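# Carry a limp 5.7 kg robot arm to the other desk

## Task

Pick up the unpowered spare robot arm (5.7 kg, its joints flop freely) from the desk it sits on and set it down on the other desk. At the finish it must be resting motionless, with no part of it hanging past any desk edge. No part of it may drop freely by more than a few centimetres at any point, or the task fails. Once it is placed, release it and move the robot away from it. The robot must not topple or end up leaning, or the task fails.

## Robot and tools

ROBOT. A Rainbow Robotics RB-Y1: a wheeled base (0.66 m long, 0.58 m wide, two drive wheels plus two rear casters, front edge 0.10 m ahead of the wheel axle) carrying a folding leg and torso, a head with head_camera, and two 7-joint arms, each with a parallel gripper and a wrist camera (left_wrist_camera, right_wrist_camera). The base cannot move sideways. Each arm is rated for only 3 kg, so the 5.7 kg limp arm calls for both hands sharing it, kept close to the body. Heavy weight held far ahead of the drive wheels can tip the robot forward, and nothing stops that.

FRAMES. Base frame: origin on the floor between the drive wheels, x forward, y left, z up. The reported chest point (on the spine, 0.08 m below the shoulders) and left_hand / right_hand (the point between each gripper's pads; fingers point along the hand's -z, close along its x) are given in this frame. Reported hand positions get less accurate at long reach. base_odometry is measured from the base's start pose, counts wheel turns (slip counts as travel), heading positive to the left, -3.142 to 3.142.

execute_actions. Arguments: actions, a list holding one action or none (empty just reports state and images); cameras, a list of names from head_camera, left_wrist_camera, right_wrist_camera, all ([] gives no images; omitted or null gives all). An action may contain:
- base: exactly one relative move from where the base currently is. {"translate_m": d} drives straight d metres, forward positive, -3 to 3. {"rotate_rad": d} spins in place d radians, counter-clockwise (left) positive, -3.2 to 3.2. A move needing over 8.667 s is refused.
- joints: a single object of absolute targets keyed by joint name, covering both arms, torso and head together. Angles in radians, grippers in metres of pad opening. Ranges: torso_squat_rad 0 to 1.2 (higher lowers a level chest); torso_shift_rad -0.3 to 0.6 (hips forward when positive); torso_pitch_rad -0.2 to 1.4 (forward bow when positive); torso_yaw_rad -1.5 to 1.5 (left positive). Per arm: shoulder_pitch -2.356 to 2.356 (0 hangs down, negative raises forward); left_shoulder_roll 0 to 3.141, right_shoulder_roll -3.141 to 0 (away from body); shoulder_yaw -2.094 to 2.094; elbow -2.617 to 0.01 (negative bends); forearm_roll -3.141 to 3.141; wrist_pitch -1.57 to 1.919 (negative tips hand forward); hand_roll -2.705 to 2.705; gripper_m 0 to 0.1. head_pan_rad -0.523 to 0.523, head_tilt_rad -0.35 to 1.57 (positive looks down). Joints count as reached within 0.02 (grippers 0.004).
- speeds: caps for this action, translate_m 0.05 to 0.4 m/s, rotate_rad 0.1 to 1.509 rad/s.
- min_time_s: 0.1 to 8, the shortest duration for each arm and head motion.
Top speeds: arm joints 1 rad/s (wrist-end joints 1.5), head 1.5, squat and pitch 0.3, shift 0.15, yaw 0.6, grippers 0.1 m/s. One action lasts at most 15 s. Unknown keys or out-of-range numbers get the call refused with no motion. A joint left out of an action may still be driving toward its earlier target.
Torso combos must also hold: squat+shift <= 1.52; squat-shift+pitch <= 1.57; shift+0.5 pitch-0.4 squat <= 0.7; shift+0.3 pitch-0.5 squat <= 0.39, otherwise the torso stops short with off_target.

wait(seconds 0 to 10): commands nothing, returns state and images. zoom_image(camera, region [x0,y0,x1,y1] in pixels of that camera's latest image, top-left origin, at most 504 by 504): a closer look. read_manual(section "licences"): licence text only. finished_scene(scene: the current scene number): ends the scene irreversibly and reports success; the result must already hold. Replying without a tool call also ends things.

RESULTS. base_status and joint_status give each motion's outcome: done; off_target (stopped away from target, may still push); contact_stop (torso or arm hit something hard, or the load was too heavy); time_out; limit_stop_at_own_body (a guard halted an arm or hand before touching torso, head, leg or base; move them apart); limit_stop_at_<name>; stopped_with_arm (torso halted because an arm contact-stopped). A stop in one torso joint or one arm halts that whole group and clears its targets. "joint command not followed" plus a cause line means an arm-collision check blocked those arm targets (gripper commands still run); not_followed targets may be retried on later actions. on_its_own lists uncommanded parts, with "held at" giving a target, not a position. Also shown: joint_positions, poses, base_odometry, a pictures line naming the image order, and Motor temperatures per arm joint. A reported stop cancels the remaining calls of that reply.

CAUTIONS. After any stop, first back off the stopped part in its own action, arms before torso. If both hands hold the object and the torso contact-stops immediately with nothing in the way, resend every arm joint at its current joint_positions value, then the torso command. To grip, command an opening at least 0.005 m narrower than the part; off_target is then expected. The base keeps driving into furniture without stopping, and a bent leg can protrude ahead of the base and shove the robot back unseen. Arm-to-arm checks ignore grippers, fingers and palms, so hands can still collide; hard arm-on-arm pressing ends the run. Contact torque reaching a joint's load limit (shoulder joints 63.7 N m, elbows 32.7, wrist-end joints 22.7, held weight included) freezes the robot 10 s. Motors heat while holding loads, even while you think: a warning appears at 65 °C, and at 80 °C the arm brakes and the call is cut short (limit_stop_at_motor_heat); resend targets afterward. The robot keeps its last command while you compose replies, so hold the load briefly. Lower the limp arm gently onto the desk, never release it above the surface, avoid slams and hard shoves, then open grippers and retreat.

Each tool is called after "Emit:" as name(argument=value, ...), one argument or row to a line, values as JSON.

## Session

Emit:
execute_actions(
  actions=[],
)

Scene clock: 0.00 s.
Motor temperatures (°C, as the motors report them): left_arm=[31 32 32 31 36 35 34] | right_arm=[32 32 29 31 34 36 34]
base_odometry: x=+0.000 y=+0.000 heading=+0.000 (m, m, rad; odometry frame)
base_status: not commanded
joint_positions: torso_squat_rad=+0.350 torso_shift_rad=+0.000 torso_pitch_rad=+0.000 torso_yaw_rad=+0.000 left_shoulder_pitch_rad=+0.019 left_shoulder_roll_rad=+0.007 left_shoulder_yaw_rad=+0.011 left_elbow_rad=-0.177 left_forearm_roll_rad=+0.015 left_wrist_pitch_rad=+0.054 left_hand_roll_rad=+0.000 left_gripper_m=+0.099 right_shoulder_pitch_rad=-0.005 right_shoulder_roll_rad=-0.042 right_shoulder_yaw_rad=-0.017 right_elbow_rad=-0.114 right_forearm_roll_rad=+0.040 right_wrist_pitch_rad=-0.039 right_hand_roll_rad=+0.028 right_gripper_m=+0.100 head_pan_rad=+0.000 head_tilt_rad=+0.400
joint_status: not commanded
chest: x=-0.2279 y=+0.0009 z=+1.2474 quat_wxyz=(+1.000, -0.001, +0.000, +0.000) (m; base frame)
left_hand: x=-0.1679 y=+0.2267 z=+0.5637 quat_wxyz=(+0.998, +0.003, -0.052, +0.016) (m; base frame)
right_hand: x=-0.1599 y=-0.2527 z=+0.5670 quat_wxyz=(+0.996, -0.024, -0.078, +0.028) (m; base frame)
pictures: head_camera, left_wrist_camera, right_wrist_camera
Images, in order (width x height): head_camera 896x504, left_wrist_camera 644x364, right_wrist_camera 644x364.

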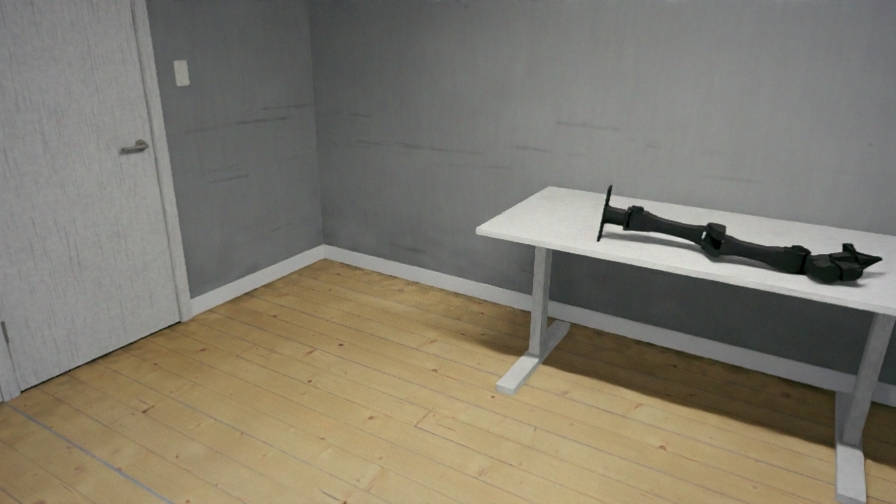

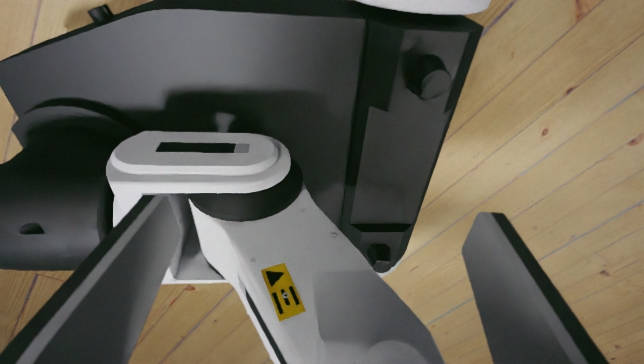

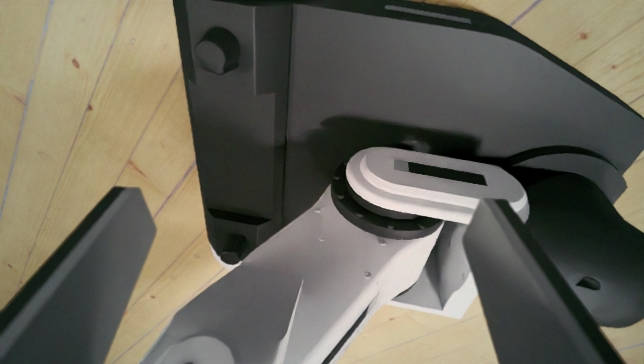

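Emit:
execute_actions(
  actions=[
    {"base": {"rotate_rad": -0.9}},
  ],
  cameras=["head_camera"],
)

Scene clock: 7.33 s.
Motor temperatures (°C, as the motors report them): left_arm=[31 32 32 31 36 35 34] | right_arm=[32 32 29 31 34 36 34]
base_odometry: x=+0.000 y=+0.000 heading=-0.900 (m, m, rad; odometry frame)
base_status: done
joint_positions: torso_squat_rad=+0.350 torso_shift_rad=+0.000 torso_pitch_rad=+0.000 torso_yaw_rad=+0.000 left_shoulder_pitch_rad=+0.019 left_shoulder_roll_rad=+0.007 left_shoulder_yaw_rad=+0.011 left_elbow_rad=-0.177 left_forearm_roll_rad=+0.015 left_wrist_pitch_rad=+0.054 left_hand_roll_rad=+0.000 left_gripper_m=+0.099 right_shoulder_pitch_rad=-0.005 right_shoulder_roll_rad=-0.042 right_shoulder_yaw_rad=-0.017 right_elbow_rad=-0.114 right_forearm_roll_rad=+0.040 right_wrist_pitch_rad=-0.039 right_hand_roll_rad=+0.028 right_gripper_m=+0.100 head_pan_rad=+0.000 head_tilt_rad=+0.400
joint_status: not commanded
chest: x=-0.2279 y=+0.0009 z=+1.2474 quat_wxyz=(+1.000, -0.001, +0.000, +0.000) (m; base frame)
left_hand: x=-0.1679 y=+0.2268 z=+0.5637 quat_wxyz=(+0.998, +0.003, -0.053, +0.016) (m; base frame)
right_hand: x=-0.1599 y=-0.2527 z=+0.5670 quat_wxyz=(+0.996, -0.024, -0.078, +0.028) (m; base frame)
pictures: head_camera
Images, in order (width x height): head_camera 896x504.

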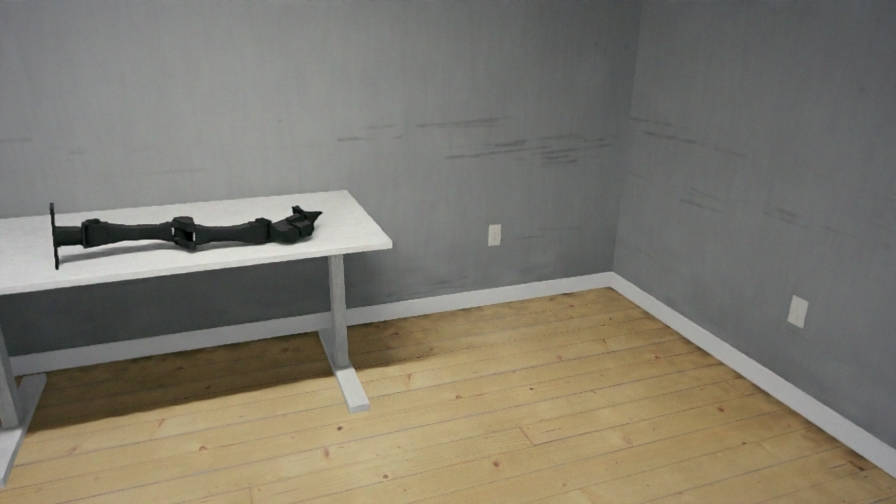

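Emit:
execute_actions(
  actions=[
    {"joints": {"torso_yaw_rad": -1.3, "head_pan_rad": -0.3}},
  ],
  cameras=["head_camera"],
)

Emit:
execute_actions(
  actions=[
    {"joints": {"torso_yaw_rad": 1.5, "head_pan_rad": 0.5}},
  ],
  cameras=["head_camera"],
)

Scene clock: 16.20 s.
Motor temperatures (°C, as the motors report them): left_arm=[31 32 32 31 36 35 34] | right_arm=[32 32 29 31 34 36 34]
base_odometry: x=+0.000 y=+0.000 heading=-0.900 (m, m, rad; odometry frame)
base_status: not commanded
joint_positions: torso_squat_rad=+0.350 torso_shift_rad=+0.000 torso_pitch_rad=+0.000 torso_yaw_rad=-0.975 left_shoulder_pitch_rad=+0.019 left_shoulder_roll_rad=+0.007 left_shoulder_yaw_rad=+0.011 left_elbow_rad=-0.177 left_forearm_roll_rad=+0.015 left_wrist_pitch_rad=+0.054 left_hand_roll_rad=+0.000 left_gripper_m=+0.099 right_shoulder_pitch_rad=-0.005 right_shoulder_roll_rad=-0.042 right_shoulder_yaw_rad=-0.017 right_elbow_rad=-0.114 right_forearm_roll_rad=+0.040 right_wrist_pitch_rad=-0.039 right_hand_roll_rad=+0.028 right_gripper_m=+0.100 head_pan_rad=-0.300 head_tilt_rad=+0.400
joint_status: torso_yaw_rad limit_stop_at_own_body (moved -0.974 of -1.300); the others done
on_its_own: torso_yaw_rad is held at -0.975, not at your -1.300, since a limit_stop_at_own_body
chest: x=-0.2279 y=+0.0009 z=+1.2474 quat_wxyz=(+0.884, -0.001, +0.000, -0.468) (m; base frame)
left_hand: x=-0.0067 y=+0.0775 z=+0.5639 quat_wxyz=(+0.890, -0.022, -0.048, -0.453) (m; base frame)
right_hand: x=-0.3991 y=-0.1980 z=+0.5670 quat_wxyz=(+0.893, -0.058, -0.058, -0.442) (m; base frame)
pictures: head_camera
Images, in order (width x height): head_camera 896x504.

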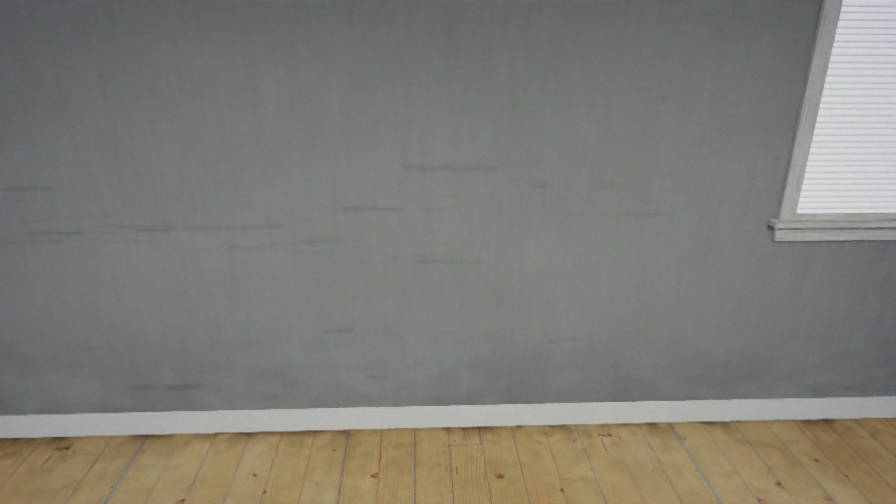

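not run: a stop came earlier in this reply.

Emit:
execute_actions(
  actions=[
    {"base": {"rotate_rad": -1.4}},
  ],
  cameras=["head_camera"],
)

Scene clock: 24.57 s.
Motor temperatures (°C, as the motors report them): left_arm=[31 32 32 31 36 35 34] | right_arm=[32 32 29 31 34 36 34]
base_odometry: x=+0.000 y=+0.000 heading=-2.299 (m, m, rad; odometry frame)
base_status: done
joint_positions: torso_squat_rad=+0.350 torso_shift_rad=+0.000 torso_pitch_rad=+0.000 torso_yaw_rad=-0.975 left_shoulder_pitch_rad=+0.019 left_shoulder_roll_rad=+0.007 left_shoulder_yaw_rad=+0.011 left_elbow_rad=-0.177 left_forearm_roll_rad=+0.015 left_wrist_pitch_rad=+0.054 left_hand_roll_rad=+0.000 left_gripper_m=+0.099 right_shoulder_pitch_rad=-0.005 right_shoulder_roll_rad=-0.042 right_shoulder_yaw_rad=-0.017 right_elbow_rad=-0.114 right_forearm_roll_rad=+0.040 right_wrist_pitch_rad=-0.039 right_hand_roll_rad=+0.028 right_gripper_m=+0.100 head_pan_rad=-0.300 head_tilt_rad=+0.400
joint_status: not commanded
on_its_own: torso_yaw_rad is held at -0.975, not at your -1.300, since a limit_stop_at_own_body
chest: x=-0.2279 y=+0.0009 z=+1.2474 quat_wxyz=(+0.884, -0.001, +0.000, -0.468) (m; base frame)
left_hand: x=-0.0067 y=+0.0775 z=+0.5639 quat_wxyz=(+0.890, -0.022, -0.048, -0.453) (m; base frame)
right_hand: x=-0.3991 y=-0.1980 z=+0.5670 quat_wxyz=(+0.893, -0.058, -0.058, -0.442) (m; base frame)
pictures: head_camera
Images, in order (width x height): head_camera 896x504.

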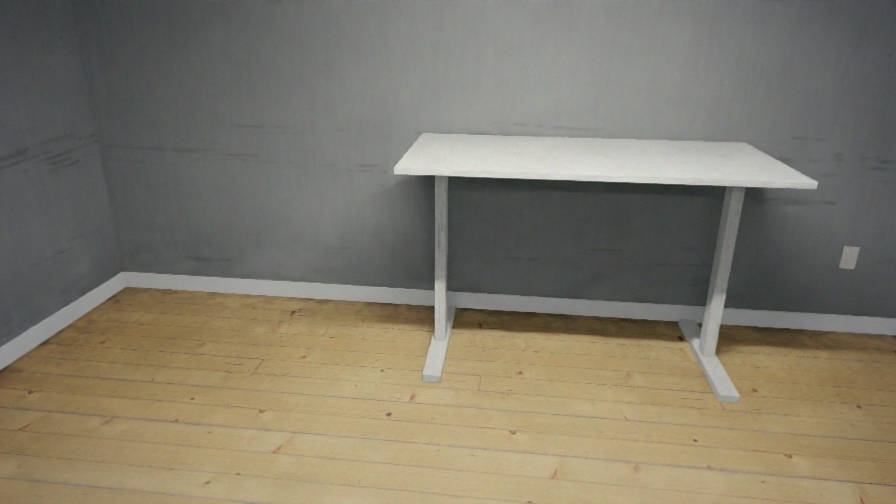

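Emit:
execute_actions(
  actions=[
    {"base": {"rotate_rad": 1.7}, "joints": {"torso_yaw_rad": 0, "head_pan_rad": 0}},
  ],
  cameras=["head_camera"],
)

Scene clock: 37.30 s.
Motor temperatures (°C, as the motors report them): left_arm=[31 32 32 31 36 35 34] | right_arm=[32 32 29 31 34 36 34]
base_odometry: x=+0.000 y=+0.000 heading=-0.600 (m, m, rad; odometry frame)
base_status: done
joint_positions: torso_squat_rad=+0.350 torso_shift_rad=+0.000 torso_pitch_rad=+0.000 torso_yaw_rad=+0.000 left_shoulder_pitch_rad=+0.019 left_shoulder_roll_rad=+0.007 left_shoulder_yaw_rad=+0.011 left_elbow_rad=-0.177 left_forearm_roll_rad=+0.015 left_wrist_pitch_rad=+0.054 left_hand_roll_rad=+0.000 left_gripper_m=+0.099 right_shoulder_pitch_rad=-0.005 right_shoulder_roll_rad=-0.042 right_shoulder_yaw_rad=-0.017 right_elbow_rad=-0.114 right_forearm_roll_rad=+0.040 right_wrist_pitch_rad=-0.039 right_hand_roll_rad=+0.028 right_gripper_m=+0.100 head_pan_rad=+0.000 head_tilt_rad=+0.400
joint_status: all done
chest: x=-0.2279 y=+0.0009 z=+1.2474 quat_wxyz=(+1.000, -0.001, +0.000, +0.000) (m; base frame)
left_hand: x=-0.1681 y=+0.2268 z=+0.5637 quat_wxyz=(+0.998, +0.003, -0.053, +0.016) (m; base frame)
right_hand: x=-0.1599 y=-0.2526 z=+0.5670 quat_wxyz=(+0.996, -0.024, -0.078, +0.028) (m; base frame)
pictures: head_camera
Images, in order (width x height): head_camera 896x504.

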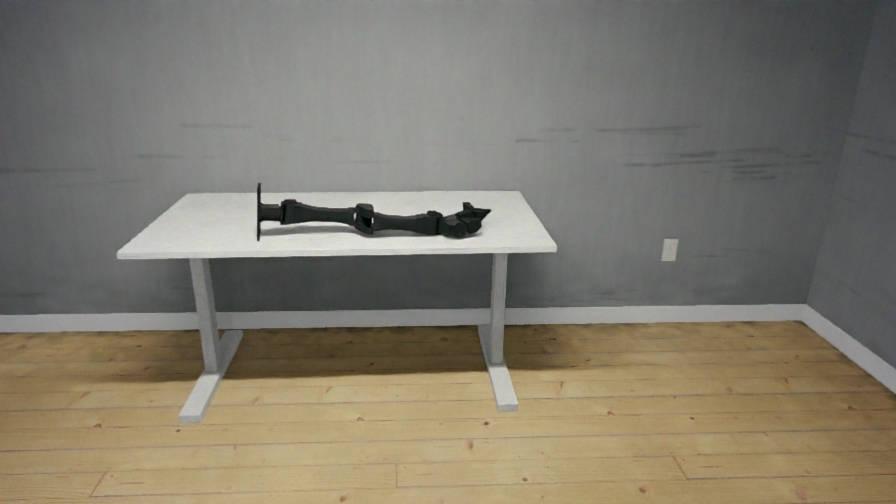

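Emit:
execute_actions(
  actions=[
    {"base": {"rotate_rad": 0.27}},
  ],
  cameras=[],
)

Emit:
execute_actions(
  actions=[
    {"base": {"translate_m": 1.2}},
  ],
  cameras=[],
)

Emit:
execute_actions(
  actions=[
    {"base": {"rotate_rad": -0.25}, "joints": {"head_tilt_rad": 0.8}},
  ],
  cameras=["head_camera"],
)

Scene clock: 51.57 s.
Motor temperatures (°C, as the motors report them): left_arm=[31 32 32 31 36 35 34] | right_arm=[32 32 29 31 34 36 34]
base_odometry: x=+0.000 y=+0.000 heading=-0.330 (m, m, rad; odometry frame)
base_status: done
joint_positions: torso_squat_rad=+0.350 torso_shift_rad=+0.000 torso_pitch_rad=+0.000 torso_yaw_rad=+0.000 left_shoulder_pitch_rad=+0.019 left_shoulder_roll_rad=+0.007 left_shoulder_yaw_rad=+0.011 left_elbow_rad=-0.177 left_forearm_roll_rad=+0.015 left_wrist_pitch_rad=+0.054 left_hand_roll_rad=+0.000 left_gripper_m=+0.099 right_shoulder_pitch_rad=-0.005 right_shoulder_roll_rad=-0.042 right_shoulder_yaw_rad=-0.017 right_elbow_rad=-0.114 right_forearm_roll_rad=+0.040 right_wrist_pitch_rad=-0.039 right_hand_roll_rad=+0.028 right_gripper_m=+0.100 head_pan_rad=+0.000 head_tilt_rad=+0.400
joint_status: not commanded
chest: x=-0.2279 y=+0.0009 z=+1.2474 quat_wxyz=(+1.000, -0.001, +0.000, +0.000) (m; base frame)
left_hand: x=-0.1681 y=+0.2268 z=+0.5638 quat_wxyz=(+0.998, +0.003, -0.053, +0.016) (m; base frame)
right_hand: x=-0.1599 y=-0.2526 z=+0.5670 quat_wxyz=(+0.996, -0.024, -0.078, +0.028) (m; base frame)
pictures: none
No camera images: the call's "cameras" was empty. Leave "cameras" out to get every camera's image.

Scene clock: 56.10 s.
Motor temperatures (°C, as the motors report them): left_arm=[31 32 32 31 36 35 34] | right_arm=[32 32 29 31 34 36 34]
base_odometry: x=+1.135 y=-0.388 heading=-0.329 (m, m, rad; odometry frame)
base_status: done
joint_positions: torso_squat_rad=+0.350 torso_shift_rad=+0.000 torso_pitch_rad=+0.000 torso_yaw_rad=+0.000 left_shoulder_pitch_rad=+0.019 left_shoulder_roll_rad=+0.007 left_shoulder_yaw_rad=+0.011 left_elbow_rad=-0.177 left_forearm_roll_rad=+0.015 left_wrist_pitch_rad=+0.054 left_hand_roll_rad=+0.000 left_gripper_m=+0.099 right_shoulder_pitch_rad=-0.005 right_shoulder_roll_rad=-0.042 right_shoulder_yaw_rad=-0.017 right_elbow_rad=-0.114 right_forearm_roll_rad=+0.040 right_wrist_pitch_rad=-0.039 right_hand_roll_rad=+0.028 right_gripper_m=+0.100 head_pan_rad=+0.000 head_tilt_rad=+0.400
joint_status: not commanded
chest: x=-0.2278 y=+0.0009 z=+1.2474 quat_wxyz=(+1.000, -0.001, +0.000, +0.000) (m; base frame)
left_hand: x=-0.1680 y=+0.2268 z=+0.5638 quat_wxyz=(+0.998, +0.003, -0.052, +0.016) (m; base frame)
right_hand: x=-0.1599 y=-0.2526 z=+0.5670 quat_wxyz=(+0.996, -0.024, -0.078, +0.028) (m; base frame)
pictures: none
No camera images: the call's "cameras" was empty. Leave "cameras" out to get every camera's image.

Scene clock: 57.80 s.
Motor temperatures (°C, as the motors report them): left_arm=[31 32 32 31 36 35 34] | right_arm=[32 32 29 31 34 36 34]
base_odometry: x=+1.135 y=-0.388 heading=-0.579 (m, m, rad; odometry frame)
base_status: done
joint_positions: torso_squat_rad=+0.350 torso_shift_rad=+0.000 torso_pitch_rad=+0.000 torso_yaw_rad=+0.000 left_shoulder_pitch_rad=+0.019 left_shoulder_roll_rad=+0.007 left_shoulder_yaw_rad=+0.011 left_elbow_rad=-0.177 left_forearm_roll_rad=+0.015 left_wrist_pitch_rad=+0.054 left_hand_roll_rad=+0.000 left_gripper_m=+0.099 right_shoulder_pitch_rad=-0.005 right_shoulder_roll_rad=-0.042 right_shoulder_yaw_rad=-0.017 right_elbow_rad=-0.114 right_forearm_roll_rad=+0.040 right_wrist_pitch_rad=-0.039 right_hand_roll_rad=+0.028 right_gripper_m=+0.100 head_pan_rad=+0.000 head_tilt_rad=+0.800
joint_status: all done
chest: x=-0.2278 y=+0.0010 z=+1.2474 quat_wxyz=(+1.000, -0.001, +0.000, +0.000) (m; base frame)
left_hand: x=-0.1680 y=+0.2268 z=+0.5637 quat_wxyz=(+0.998, +0.003, -0.052, +0.016) (m; base frame)
right_hand: x=-0.1599 y=-0.2526 z=+0.5670 quat_wxyz=(+0.996, -0.024, -0.078, +0.028) (m; base frame)
pictures: head_camera
Images, in order (width x height): head_camera 896x504.

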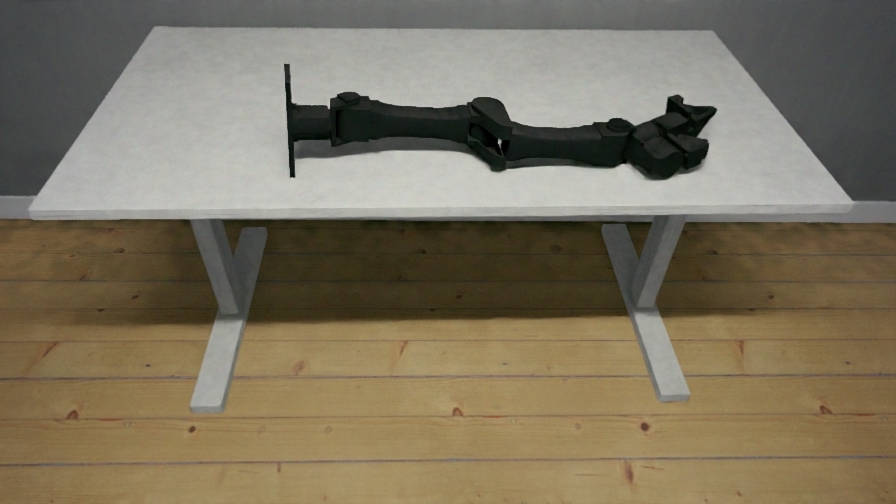

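Emit:
zoom_image(
  camera="head_camera",
  region=[260, 40, 740, 220],
)

Region (260, 40, 740, 220) of head_camera's 896x504 image, scaled by 1.050, with more detail than that image has; it fills the top 189 rows of this view, and the rest is white.

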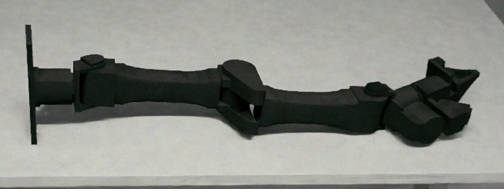

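Emit:
execute_actions(
  actions=[
    {"joints": {"torso_squat_rad": 0.5, "torso_pitch_rad": 0.2, "left_shoulder_pitch_rad": -1.0, "left_elbow_rad": -1.0, "left_wrist_pitch_rad": 1.8, "left_shoulder_roll_rad": 0.0, "left_shoulder_yaw_rad": 0, "left_forearm_roll_rad": 0, "left_hand_roll_rad": 0, "right_shoulder_pitch_rad": -1.0, "right_elbow_rad": -1.0, "right_wrist_pitch_rad": 1.8, "right_shoulder_roll_rad": 0.0, "right_shoulder_yaw_rad": 0, "right_forearm_roll_rad": 0, "right_hand_roll_rad": 0, "head_tilt_rad": 0.7}},
  ],
  cameras=["head_camera"],
)

Scene clock: 119.50 s.
Motor temperatures (°C, as the motors report them): left_arm=[31 32 32 31 36 35 34] | right_arm=[32 32 29 31 34 36 34]
base_odometry: x=+1.135 y=-0.388 heading=-0.579 (m, m, rad; odometry frame)
base_status: not commanded
joint_positions: torso_squat_rad=+0.500 torso_shift_rad=+0.000 torso_pitch_rad=+0.200 torso_yaw_rad=+0.000 left_shoulder_pitch_rad=-1.000 left_shoulder_roll_rad=+0.000 left_shoulder_yaw_rad=+0.000 left_elbow_rad=-1.000 left_forearm_roll_rad=+0.000 left_wrist_pitch_rad=+1.800 left_hand_roll_rad=+0.000 left_gripper_m=+0.099 right_shoulder_pitch_rad=-1.000 right_shoulder_roll_rad=+0.000 right_shoulder_yaw_rad=+0.000 right_elbow_rad=-1.000 right_forearm_roll_rad=+0.000 right_wrist_pitch_rad=+1.800 right_hand_roll_rad=+0.000 right_gripper_m=+0.100 head_pan_rad=+0.000 head_tilt_rad=+0.700
joint_status: all done
chest: x=-0.1665 y=+0.0009 z=+1.1981 quat_wxyz=(+0.995, -0.001, +0.100, +0.000) (m; base frame)
left_hand: x=+0.2886 y=+0.1133 z=+0.8751 quat_wxyz=(+0.986, +0.048, +0.025, -0.157) (m; base frame)
right_hand: x=+0.2885 y=-0.1122 z=+0.8752 quat_wxyz=(+0.986, -0.049, +0.025, +0.157) (m; base frame)
pictures: head_camera
Images, in order (width x height): head_camera 896x504.

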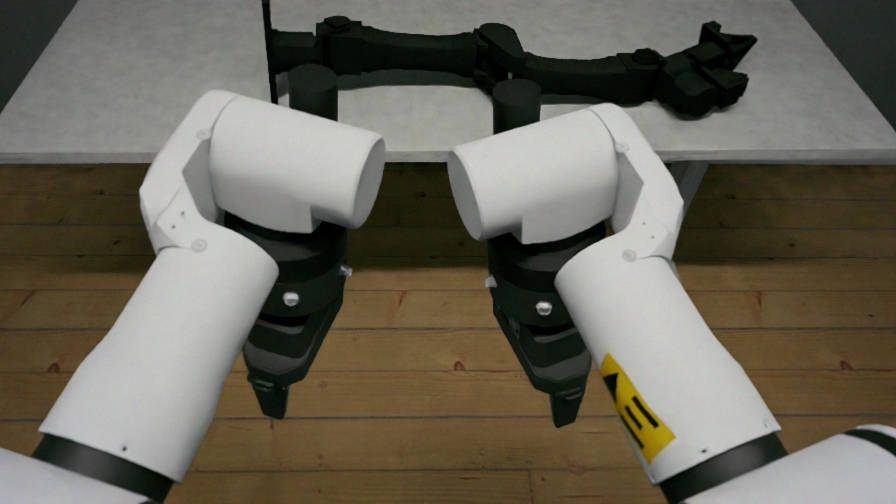

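Emit:
execute_actions(
  actions=[
    {"joints": {"right_shoulder_roll_rad": -0.4, "left_hand_roll_rad": 0.31}},
  ],
  cameras=["head_camera"],
)

Scene clock: 130.27 s.
Motor temperatures (°C, as the motors report them): left_arm=[31 32 32 31 36 35 34] | right_arm=[32 32 29 31 34 36 34]
base_odometry: x=+1.135 y=-0.388 heading=-0.579 (m, m, rad; odometry frame)
base_status: not commanded
joint_positions: torso_squat_rad=+0.500 torso_shift_rad=+0.000 torso_pitch_rad=+0.200 torso_yaw_rad=+0.000 left_shoulder_pitch_rad=-1.000 left_shoulder_roll_rad=+0.000 left_shoulder_yaw_rad=+0.000 left_elbow_rad=-1.000 left_forearm_roll_rad=+0.000 left_wrist_pitch_rad=+1.800 left_hand_roll_rad=+0.310 left_gripper_m=+0.099 right_shoulder_pitch_rad=-1.000 right_shoulder_roll_rad=-0.400 right_shoulder_yaw_rad=+0.000 right_elbow_rad=-1.000 right_forearm_roll_rad=+0.000 right_wrist_pitch_rad=+1.800 right_hand_roll_rad=+0.000 right_gripper_m=+0.100 head_pan_rad=+0.000 head_tilt_rad=+0.700
joint_status: all done
chest: x=-0.1665 y=+0.0009 z=+1.1981 quat_wxyz=(+0.995, -0.001, +0.100, +0.000) (m; base frame)
left_hand: x=+0.2885 y=+0.1132 z=+0.8750 quat_wxyz=(+0.999, +0.051, +0.017, -0.003) (m; base frame)
right_hand: x=+0.3301 y=-0.3407 z=+0.9310 quat_wxyz=(+0.982, -0.188, -0.004, +0.016) (m; base frame)
pictures: head_camera
Images, in order (width x height): head_camera 896x504.

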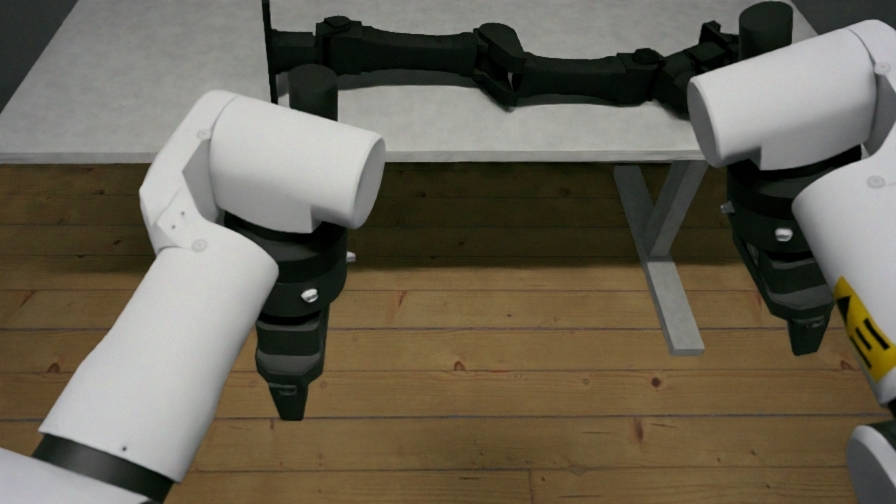

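Emit:
execute_actions(
  actions=[
    {"joints": {"right_shoulder_roll_rad": -0.45, "right_forearm_roll_rad": -0.4, "right_shoulder_pitch_rad": -0.88, "right_wrist_pitch_rad": 1.68}},
  ],
  cameras=["head_camera"],
)

Scene clock: 140.83 s.
Motor temperatures (°C, as the motors report them): left_arm=[32 32 32 31 36 35 34] | right_arm=[32 32 29 31 34 36 34]
base_odometry: x=+1.135 y=-0.388 heading=-0.579 (m, m, rad; odometry frame)
base_status: not commanded
joint_positions: torso_squat_rad=+0.500 torso_shift_rad=+0.000 torso_pitch_rad=+0.200 torso_yaw_rad=+0.000 left_shoulder_pitch_rad=-1.000 left_shoulder_roll_rad=+0.000 left_shoulder_yaw_rad=+0.000 left_elbow_rad=-1.000 left_forearm_roll_rad=+0.000 left_wrist_pitch_rad=+1.800 left_hand_roll_rad=+0.310 left_gripper_m=+0.099 right_shoulder_pitch_rad=-0.880 right_shoulder_roll_rad=-0.450 right_shoulder_yaw_rad=+0.000 right_elbow_rad=-1.000 right_forearm_roll_rad=-0.400 right_wrist_pitch_rad=+1.680 right_hand_roll_rad=+0.000 right_gripper_m=+0.100 head_pan_rad=+0.000 head_tilt_rad=+0.700
joint_status: all done
chest: x=-0.1665 y=+0.0009 z=+1.1981 quat_wxyz=(+0.995, -0.001, +0.100, +0.000) (m; base frame)
left_hand: x=+0.2885 y=+0.1132 z=+0.8750 quat_wxyz=(+0.999, +0.051, +0.017, -0.003) (m; base frame)
right_hand: x=+0.3085 y=-0.3012 z=+0.8708 quat_wxyz=(+1.000, -0.012, -0.001, +0.026) (m; base frame)
pictures: head_camera
Images, in order (width x height): head_camera 896x504.

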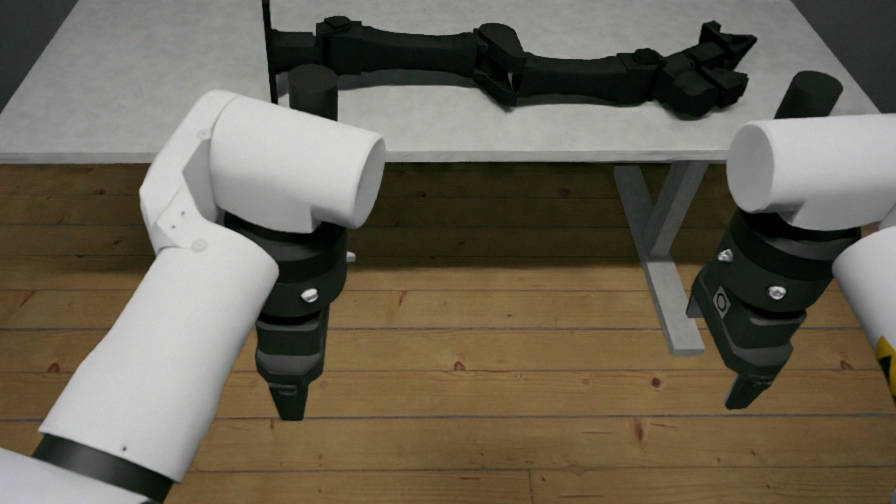

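Emit:
execute_actions(
  actions=[
    {"base": {"translate_m": 0.52}, "joints": {"torso_squat_rad": 0.25, "head_tilt_rad": 0.9}, "speeds": {"translate_m": 0.25}},
  ],
)

Scene clock: 147.50 s.
Motor temperatures (°C, as the motors report them): left_arm=[32 32 32 31 36 35 34] | right_arm=[32 32 29 31 34 36 34]
base_odometry: x=+1.570 y=-0.673 heading=-0.579 (m, m, rad; odometry frame)
base_status: done
joint_positions: torso_squat_rad=+0.250 torso_shift_rad=+0.000 torso_pitch_rad=+0.200 torso_yaw_rad=+0.000 left_shoulder_pitch_rad=-1.000 left_shoulder_roll_rad=+0.000 left_shoulder_yaw_rad=+0.000 left_elbow_rad=-1.000 left_forearm_roll_rad=+0.000 left_wrist_pitch_rad=+1.800 left_hand_roll_rad=+0.310 left_gripper_m=+0.099 right_shoulder_pitch_rad=-0.880 right_shoulder_roll_rad=-0.450 right_shoulder_yaw_rad=+0.000 right_elbow_rad=-1.000 right_forearm_roll_rad=-0.400 right_wrist_pitch_rad=+1.680 right_hand_roll_rad=+0.000 right_gripper_m=+0.100 head_pan_rad=+0.000 head_tilt_rad=+0.900
joint_status: all done
chest: x=-0.1664 y=+0.0009 z=+1.2620 quat_wxyz=(+0.995, -0.001, +0.100, +0.000) (m; base frame)
left_hand: x=+0.2885 y=+0.1133 z=+0.9389 quat_wxyz=(+0.999, +0.051, +0.018, -0.003) (m; base frame)
right_hand: x=+0.3085 y=-0.3012 z=+0.9347 quat_wxyz=(+1.000, -0.012, -0.001, +0.026) (m; base frame)
pictures: head_camera, left_wrist_camera, right_wrist_camera
Images, in order (width x height): head_camera 896x504, left_wrist_camera 644x364, right_wrist_camera 644x364.

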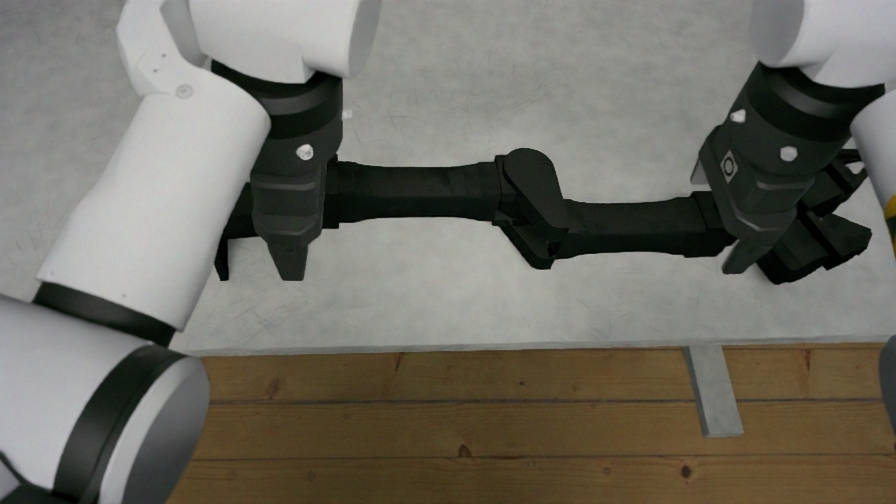

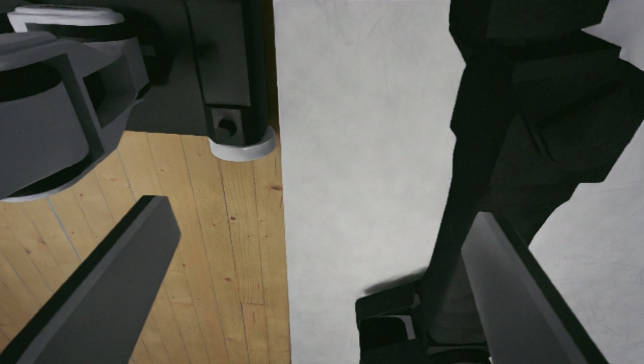

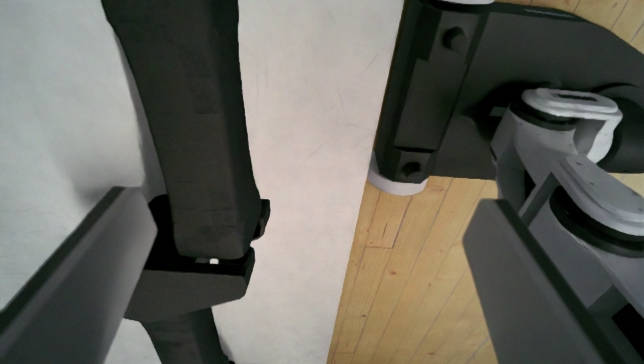

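Emit:
execute_actions(
  actions=[
    {"base": {"translate_m": 0.12}, "joints": {"right_elbow_rad": -1.1, "right_shoulder_pitch_rad": -0.82, "right_wrist_pitch_rad": 1.72}},
  ],
)

Scene clock: 160.70 s.
Motor temperatures (°C, as the motors report them): left_arm=[32 32 32 31 36 35 34] | right_arm=[32 32 29 31 34 36 34]
base_odometry: x=+1.671 y=-0.739 heading=-0.580 (m, m, rad; odometry frame)
base_status: done
joint_positions: torso_squat_rad=+0.250 torso_shift_rad=+0.000 torso_pitch_rad=+0.200 torso_yaw_rad=+0.000 left_shoulder_pitch_rad=-1.000 left_shoulder_roll_rad=+0.000 left_shoulder_yaw_rad=+0.000 left_elbow_rad=-1.000 left_forearm_roll_rad=+0.000 left_wrist_pitch_rad=+1.800 left_hand_roll_rad=+0.310 left_gripper_m=+0.099 right_shoulder_pitch_rad=-0.820 right_shoulder_roll_rad=-0.450 right_shoulder_yaw_rad=+0.000 right_elbow_rad=-1.100 right_forearm_roll_rad=-0.400 right_wrist_pitch_rad=+1.720 right_hand_roll_rad=+0.000 right_gripper_m=+0.100 head_pan_rad=+0.000 head_tilt_rad=+0.900
joint_status: all done
chest: x=-0.1665 y=+0.0009 z=+1.2620 quat_wxyz=(+0.995, -0.001, +0.100, +0.000) (m; base frame)
left_hand: x=+0.2885 y=+0.1133 z=+0.9389 quat_wxyz=(+0.999, +0.051, +0.018, -0.003) (m; base frame)
right_hand: x=+0.2954 y=-0.3018 z=+0.9331 quat_wxyz=(+0.999, -0.015, +0.001, +0.036) (m; base frame)
pictures: head_camera, left_wrist_camera, right_wrist_camera
Images, in order (width x height): head_camera 896x504, left_wrist_camera 644x364, right_wrist_camera 644x364.

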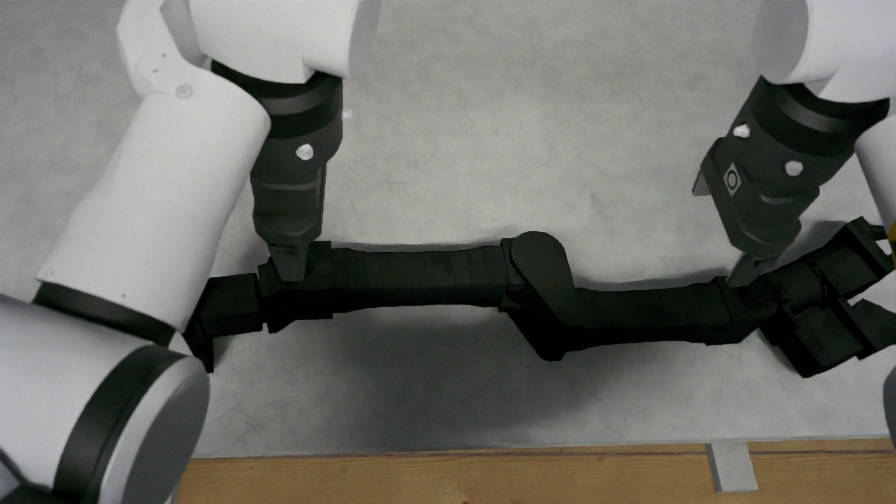

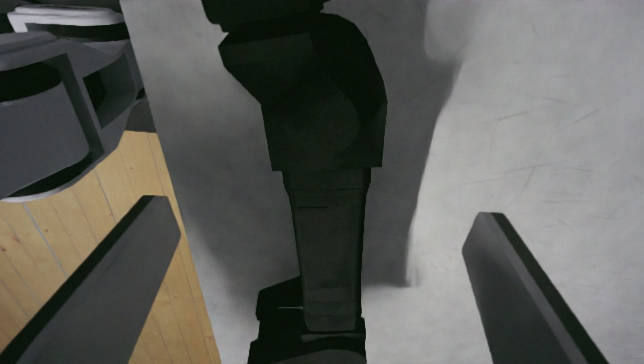

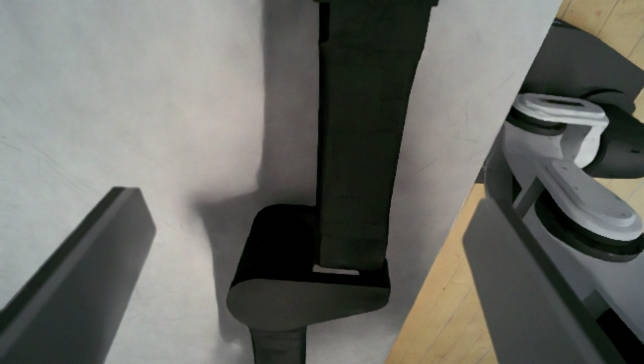

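Emit:
execute_actions(
  actions=[
    {"joints": {"left_shoulder_yaw_rad": -0.15, "left_hand_roll_rad": 0.42, "right_shoulder_roll_rad": -0.32, "right_forearm_roll_rad": -0.3, "right_elbow_rad": -1.13, "right_wrist_pitch_rad": 1.75}},
  ],
)

Scene clock: 179.57 s.
Motor temperatures (°C, as the motors report them): left_arm=[32 32 32 31 36 35 34] | right_arm=[32 33 29 31 34 36 34]
base_odometry: x=+1.671 y=-0.739 heading=-0.580 (m, m, rad; odometry frame)
base_status: not commanded
joint_positions: torso_squat_rad=+0.250 torso_shift_rad=+0.000 torso_pitch_rad=+0.200 torso_yaw_rad=+0.000 left_shoulder_pitch_rad=-1.000 left_shoulder_roll_rad=+0.000 left_shoulder_yaw_rad=-0.150 left_elbow_rad=-1.000 left_forearm_roll_rad=+0.000 left_wrist_pitch_rad=+1.800 left_hand_roll_rad=+0.420 left_gripper_m=+0.099 right_shoulder_pitch_rad=-0.820 right_shoulder_roll_rad=-0.320 right_shoulder_yaw_rad=+0.000 right_elbow_rad=-1.130 right_forearm_roll_rad=-0.300 right_wrist_pitch_rad=+1.750 right_hand_roll_rad=+0.000 right_gripper_m=+0.100 head_pan_rad=+0.000 head_tilt_rad=+0.900
joint_status: all done
chest: x=-0.1665 y=+0.0009 z=+1.2620 quat_wxyz=(+0.995, -0.001, +0.100, +0.000) (m; base frame)
left_hand: x=+0.2850 y=+0.1044 z=+0.9376 quat_wxyz=(+0.995, +0.101, -0.002, -0.002) (m; base frame)
right_hand: x=+0.2874 y=-0.2479 z=+0.9207 quat_wxyz=(+0.998, -0.012, +0.013, +0.068) (m; base frame)
pictures: head_camera, left_wrist_camera, right_wrist_camera
Images, in order (width x height): head_camera 896x504, left_wrist_camera 644x364, right_wrist_camera 644x364.

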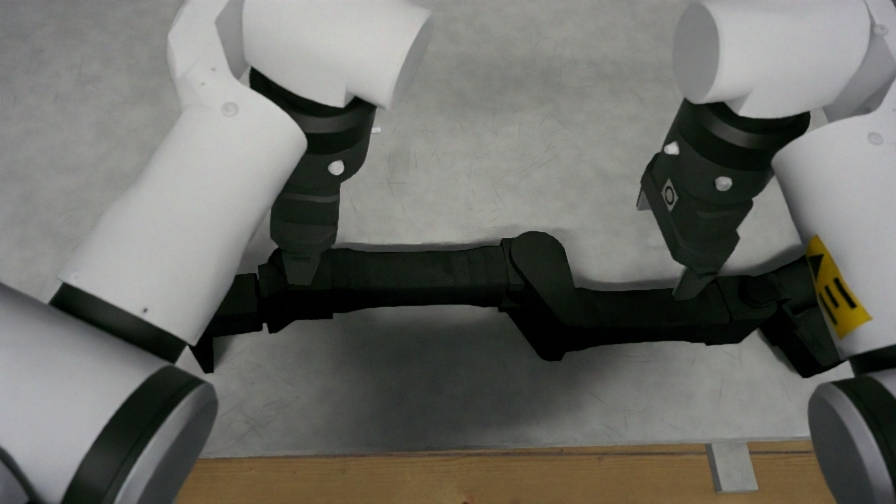

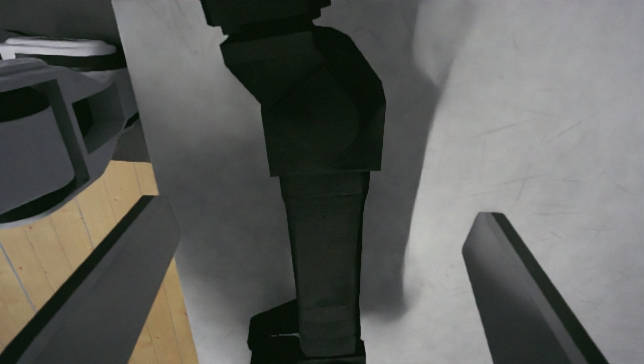

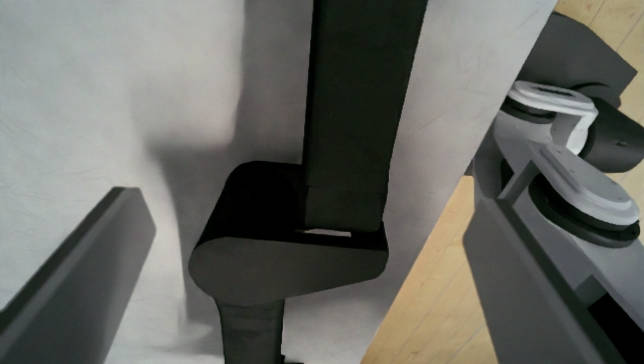

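Emit:
execute_actions(
  actions=[
    {"joints": {"left_forearm_roll_rad": 0.3, "right_hand_roll_rad": -0.1, "right_elbow_rad": -1.17, "right_wrist_pitch_rad": 1.76, "right_shoulder_pitch_rad": -0.8}},
  ],
)

Scene clock: 200.40 s.
Motor temperatures (°C, as the motors report them): left_arm=[32 32 32 31 36 35 34] | right_arm=[32 32 29 31 34 36 34]
base_odometry: x=+1.671 y=-0.739 heading=-0.580 (m, m, rad; odometry frame)
base_status: not commanded
joint_positions: torso_squat_rad=+0.250 torso_shift_rad=+0.000 torso_pitch_rad=+0.200 torso_yaw_rad=+0.000 left_shoulder_pitch_rad=-1.000 left_shoulder_roll_rad=+0.000 left_shoulder_yaw_rad=-0.150 left_elbow_rad=-1.000 left_forearm_roll_rad=+0.300 left_wrist_pitch_rad=+1.800 left_hand_roll_rad=+0.420 left_gripper_m=+0.099 right_shoulder_pitch_rad=-0.800 right_shoulder_roll_rad=-0.320 right_shoulder_yaw_rad=+0.000 right_elbow_rad=-1.170 right_forearm_roll_rad=-0.300 right_wrist_pitch_rad=+1.760 right_hand_roll_rad=-0.100 right_gripper_m=+0.100 head_pan_rad=+0.000 head_tilt_rad=+0.900
joint_status: all done
chest: x=-0.1665 y=+0.0009 z=+1.2620 quat_wxyz=(+0.995, -0.001, +0.100, +0.000) (m; base frame)
left_hand: x=+0.2556 y=+0.0441 z=+0.9350 quat_wxyz=(+0.997, -0.032, +0.061, -0.030) (m; base frame)
right_hand: x=+0.2851 y=-0.2478 z=+0.9223 quat_wxyz=(+1.000, -0.013, +0.007, +0.021) (m; base frame)
pictures: head_camera, left_wrist_camera, right_wrist_camera
Images, in order (width x height): head_camera 896x504, left_wrist_camera 644x364, right_wrist_camera 644x364.

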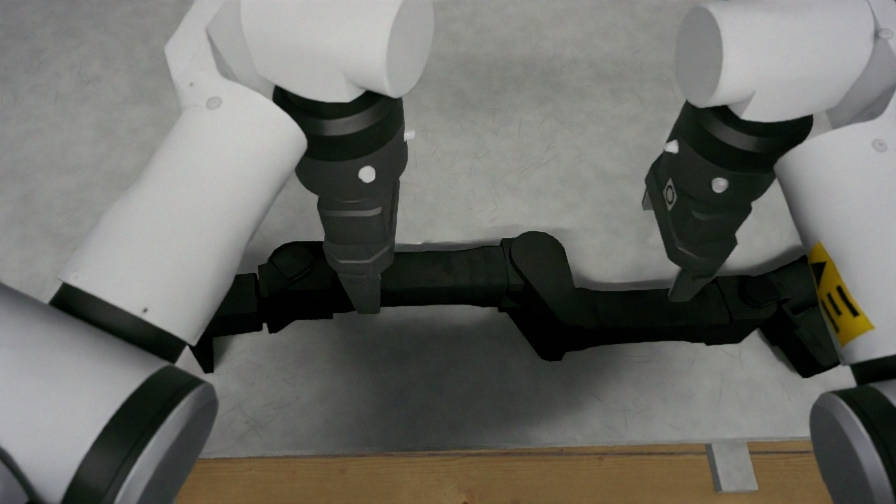

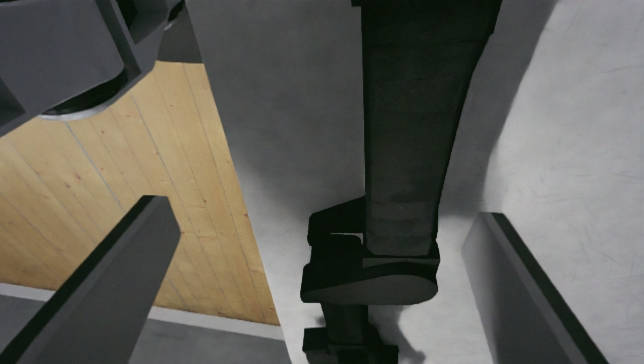

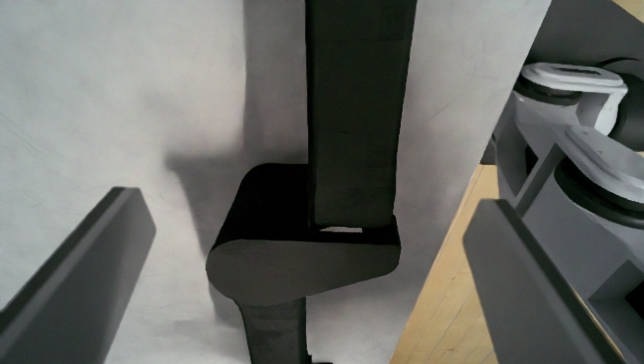

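Emit:
execute_actions(
  actions=[
    {"joints": {"left_wrist_pitch_rad": 1.66, "left_hand_roll_rad": 0.48, "right_wrist_pitch_rad": 1.85, "torso_squat_rad": 0.5}},
  ],
)

Scene clock: 206.93 s.
Motor temperatures (°C, as the motors report them): left_arm=[32 32 32 31 36 35 34] | right_arm=[32 32 29 31 34 36 34]
base_odometry: x=+1.671 y=-0.739 heading=-0.580 (m, m, rad; odometry frame)
base_status: not commanded
joint_positions: torso_squat_rad=+0.500 torso_shift_rad=+0.000 torso_pitch_rad=+0.200 torso_yaw_rad=+0.000 left_shoulder_pitch_rad=-1.000 left_shoulder_roll_rad=+0.000 left_shoulder_yaw_rad=-0.150 left_elbow_rad=-1.000 left_forearm_roll_rad=+0.300 left_wrist_pitch_rad=+1.660 left_hand_roll_rad=+0.480 left_gripper_m=+0.099 right_shoulder_pitch_rad=-0.800 right_shoulder_roll_rad=-0.320 right_shoulder_yaw_rad=+0.000 right_elbow_rad=-1.170 right_forearm_roll_rad=-0.300 right_wrist_pitch_rad=+1.850 right_hand_roll_rad=-0.100 right_gripper_m=+0.100 head_pan_rad=+0.000 head_tilt_rad=+0.900
joint_status: all done
chest: x=-0.1665 y=+0.0009 z=+1.1981 quat_wxyz=(+0.995, -0.001, +0.100, +0.000) (m; base frame)
left_hand: x=+0.2843 y=+0.0292 z=+0.8708 quat_wxyz=(+0.998, -0.062, +0.000, +0.004) (m; base frame)
right_hand: x=+0.2646 y=-0.2507 z=+0.8597 quat_wxyz=(+0.998, -0.018, +0.052, +0.021) (m; base frame)
pictures: head_camera, left_wrist_camera, right_wrist_camera
Images, in order (width x height): head_camera 896x504, left_wrist_camera 644x364, right_wrist_camera 644x364.

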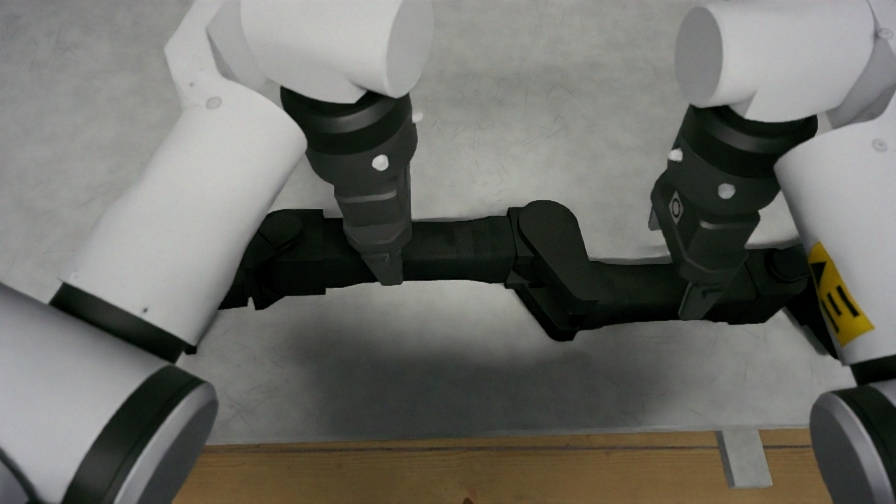

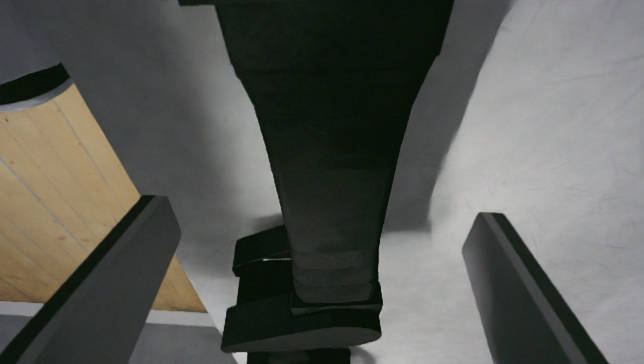

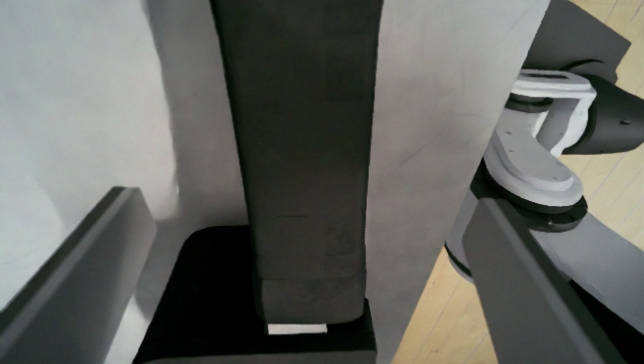

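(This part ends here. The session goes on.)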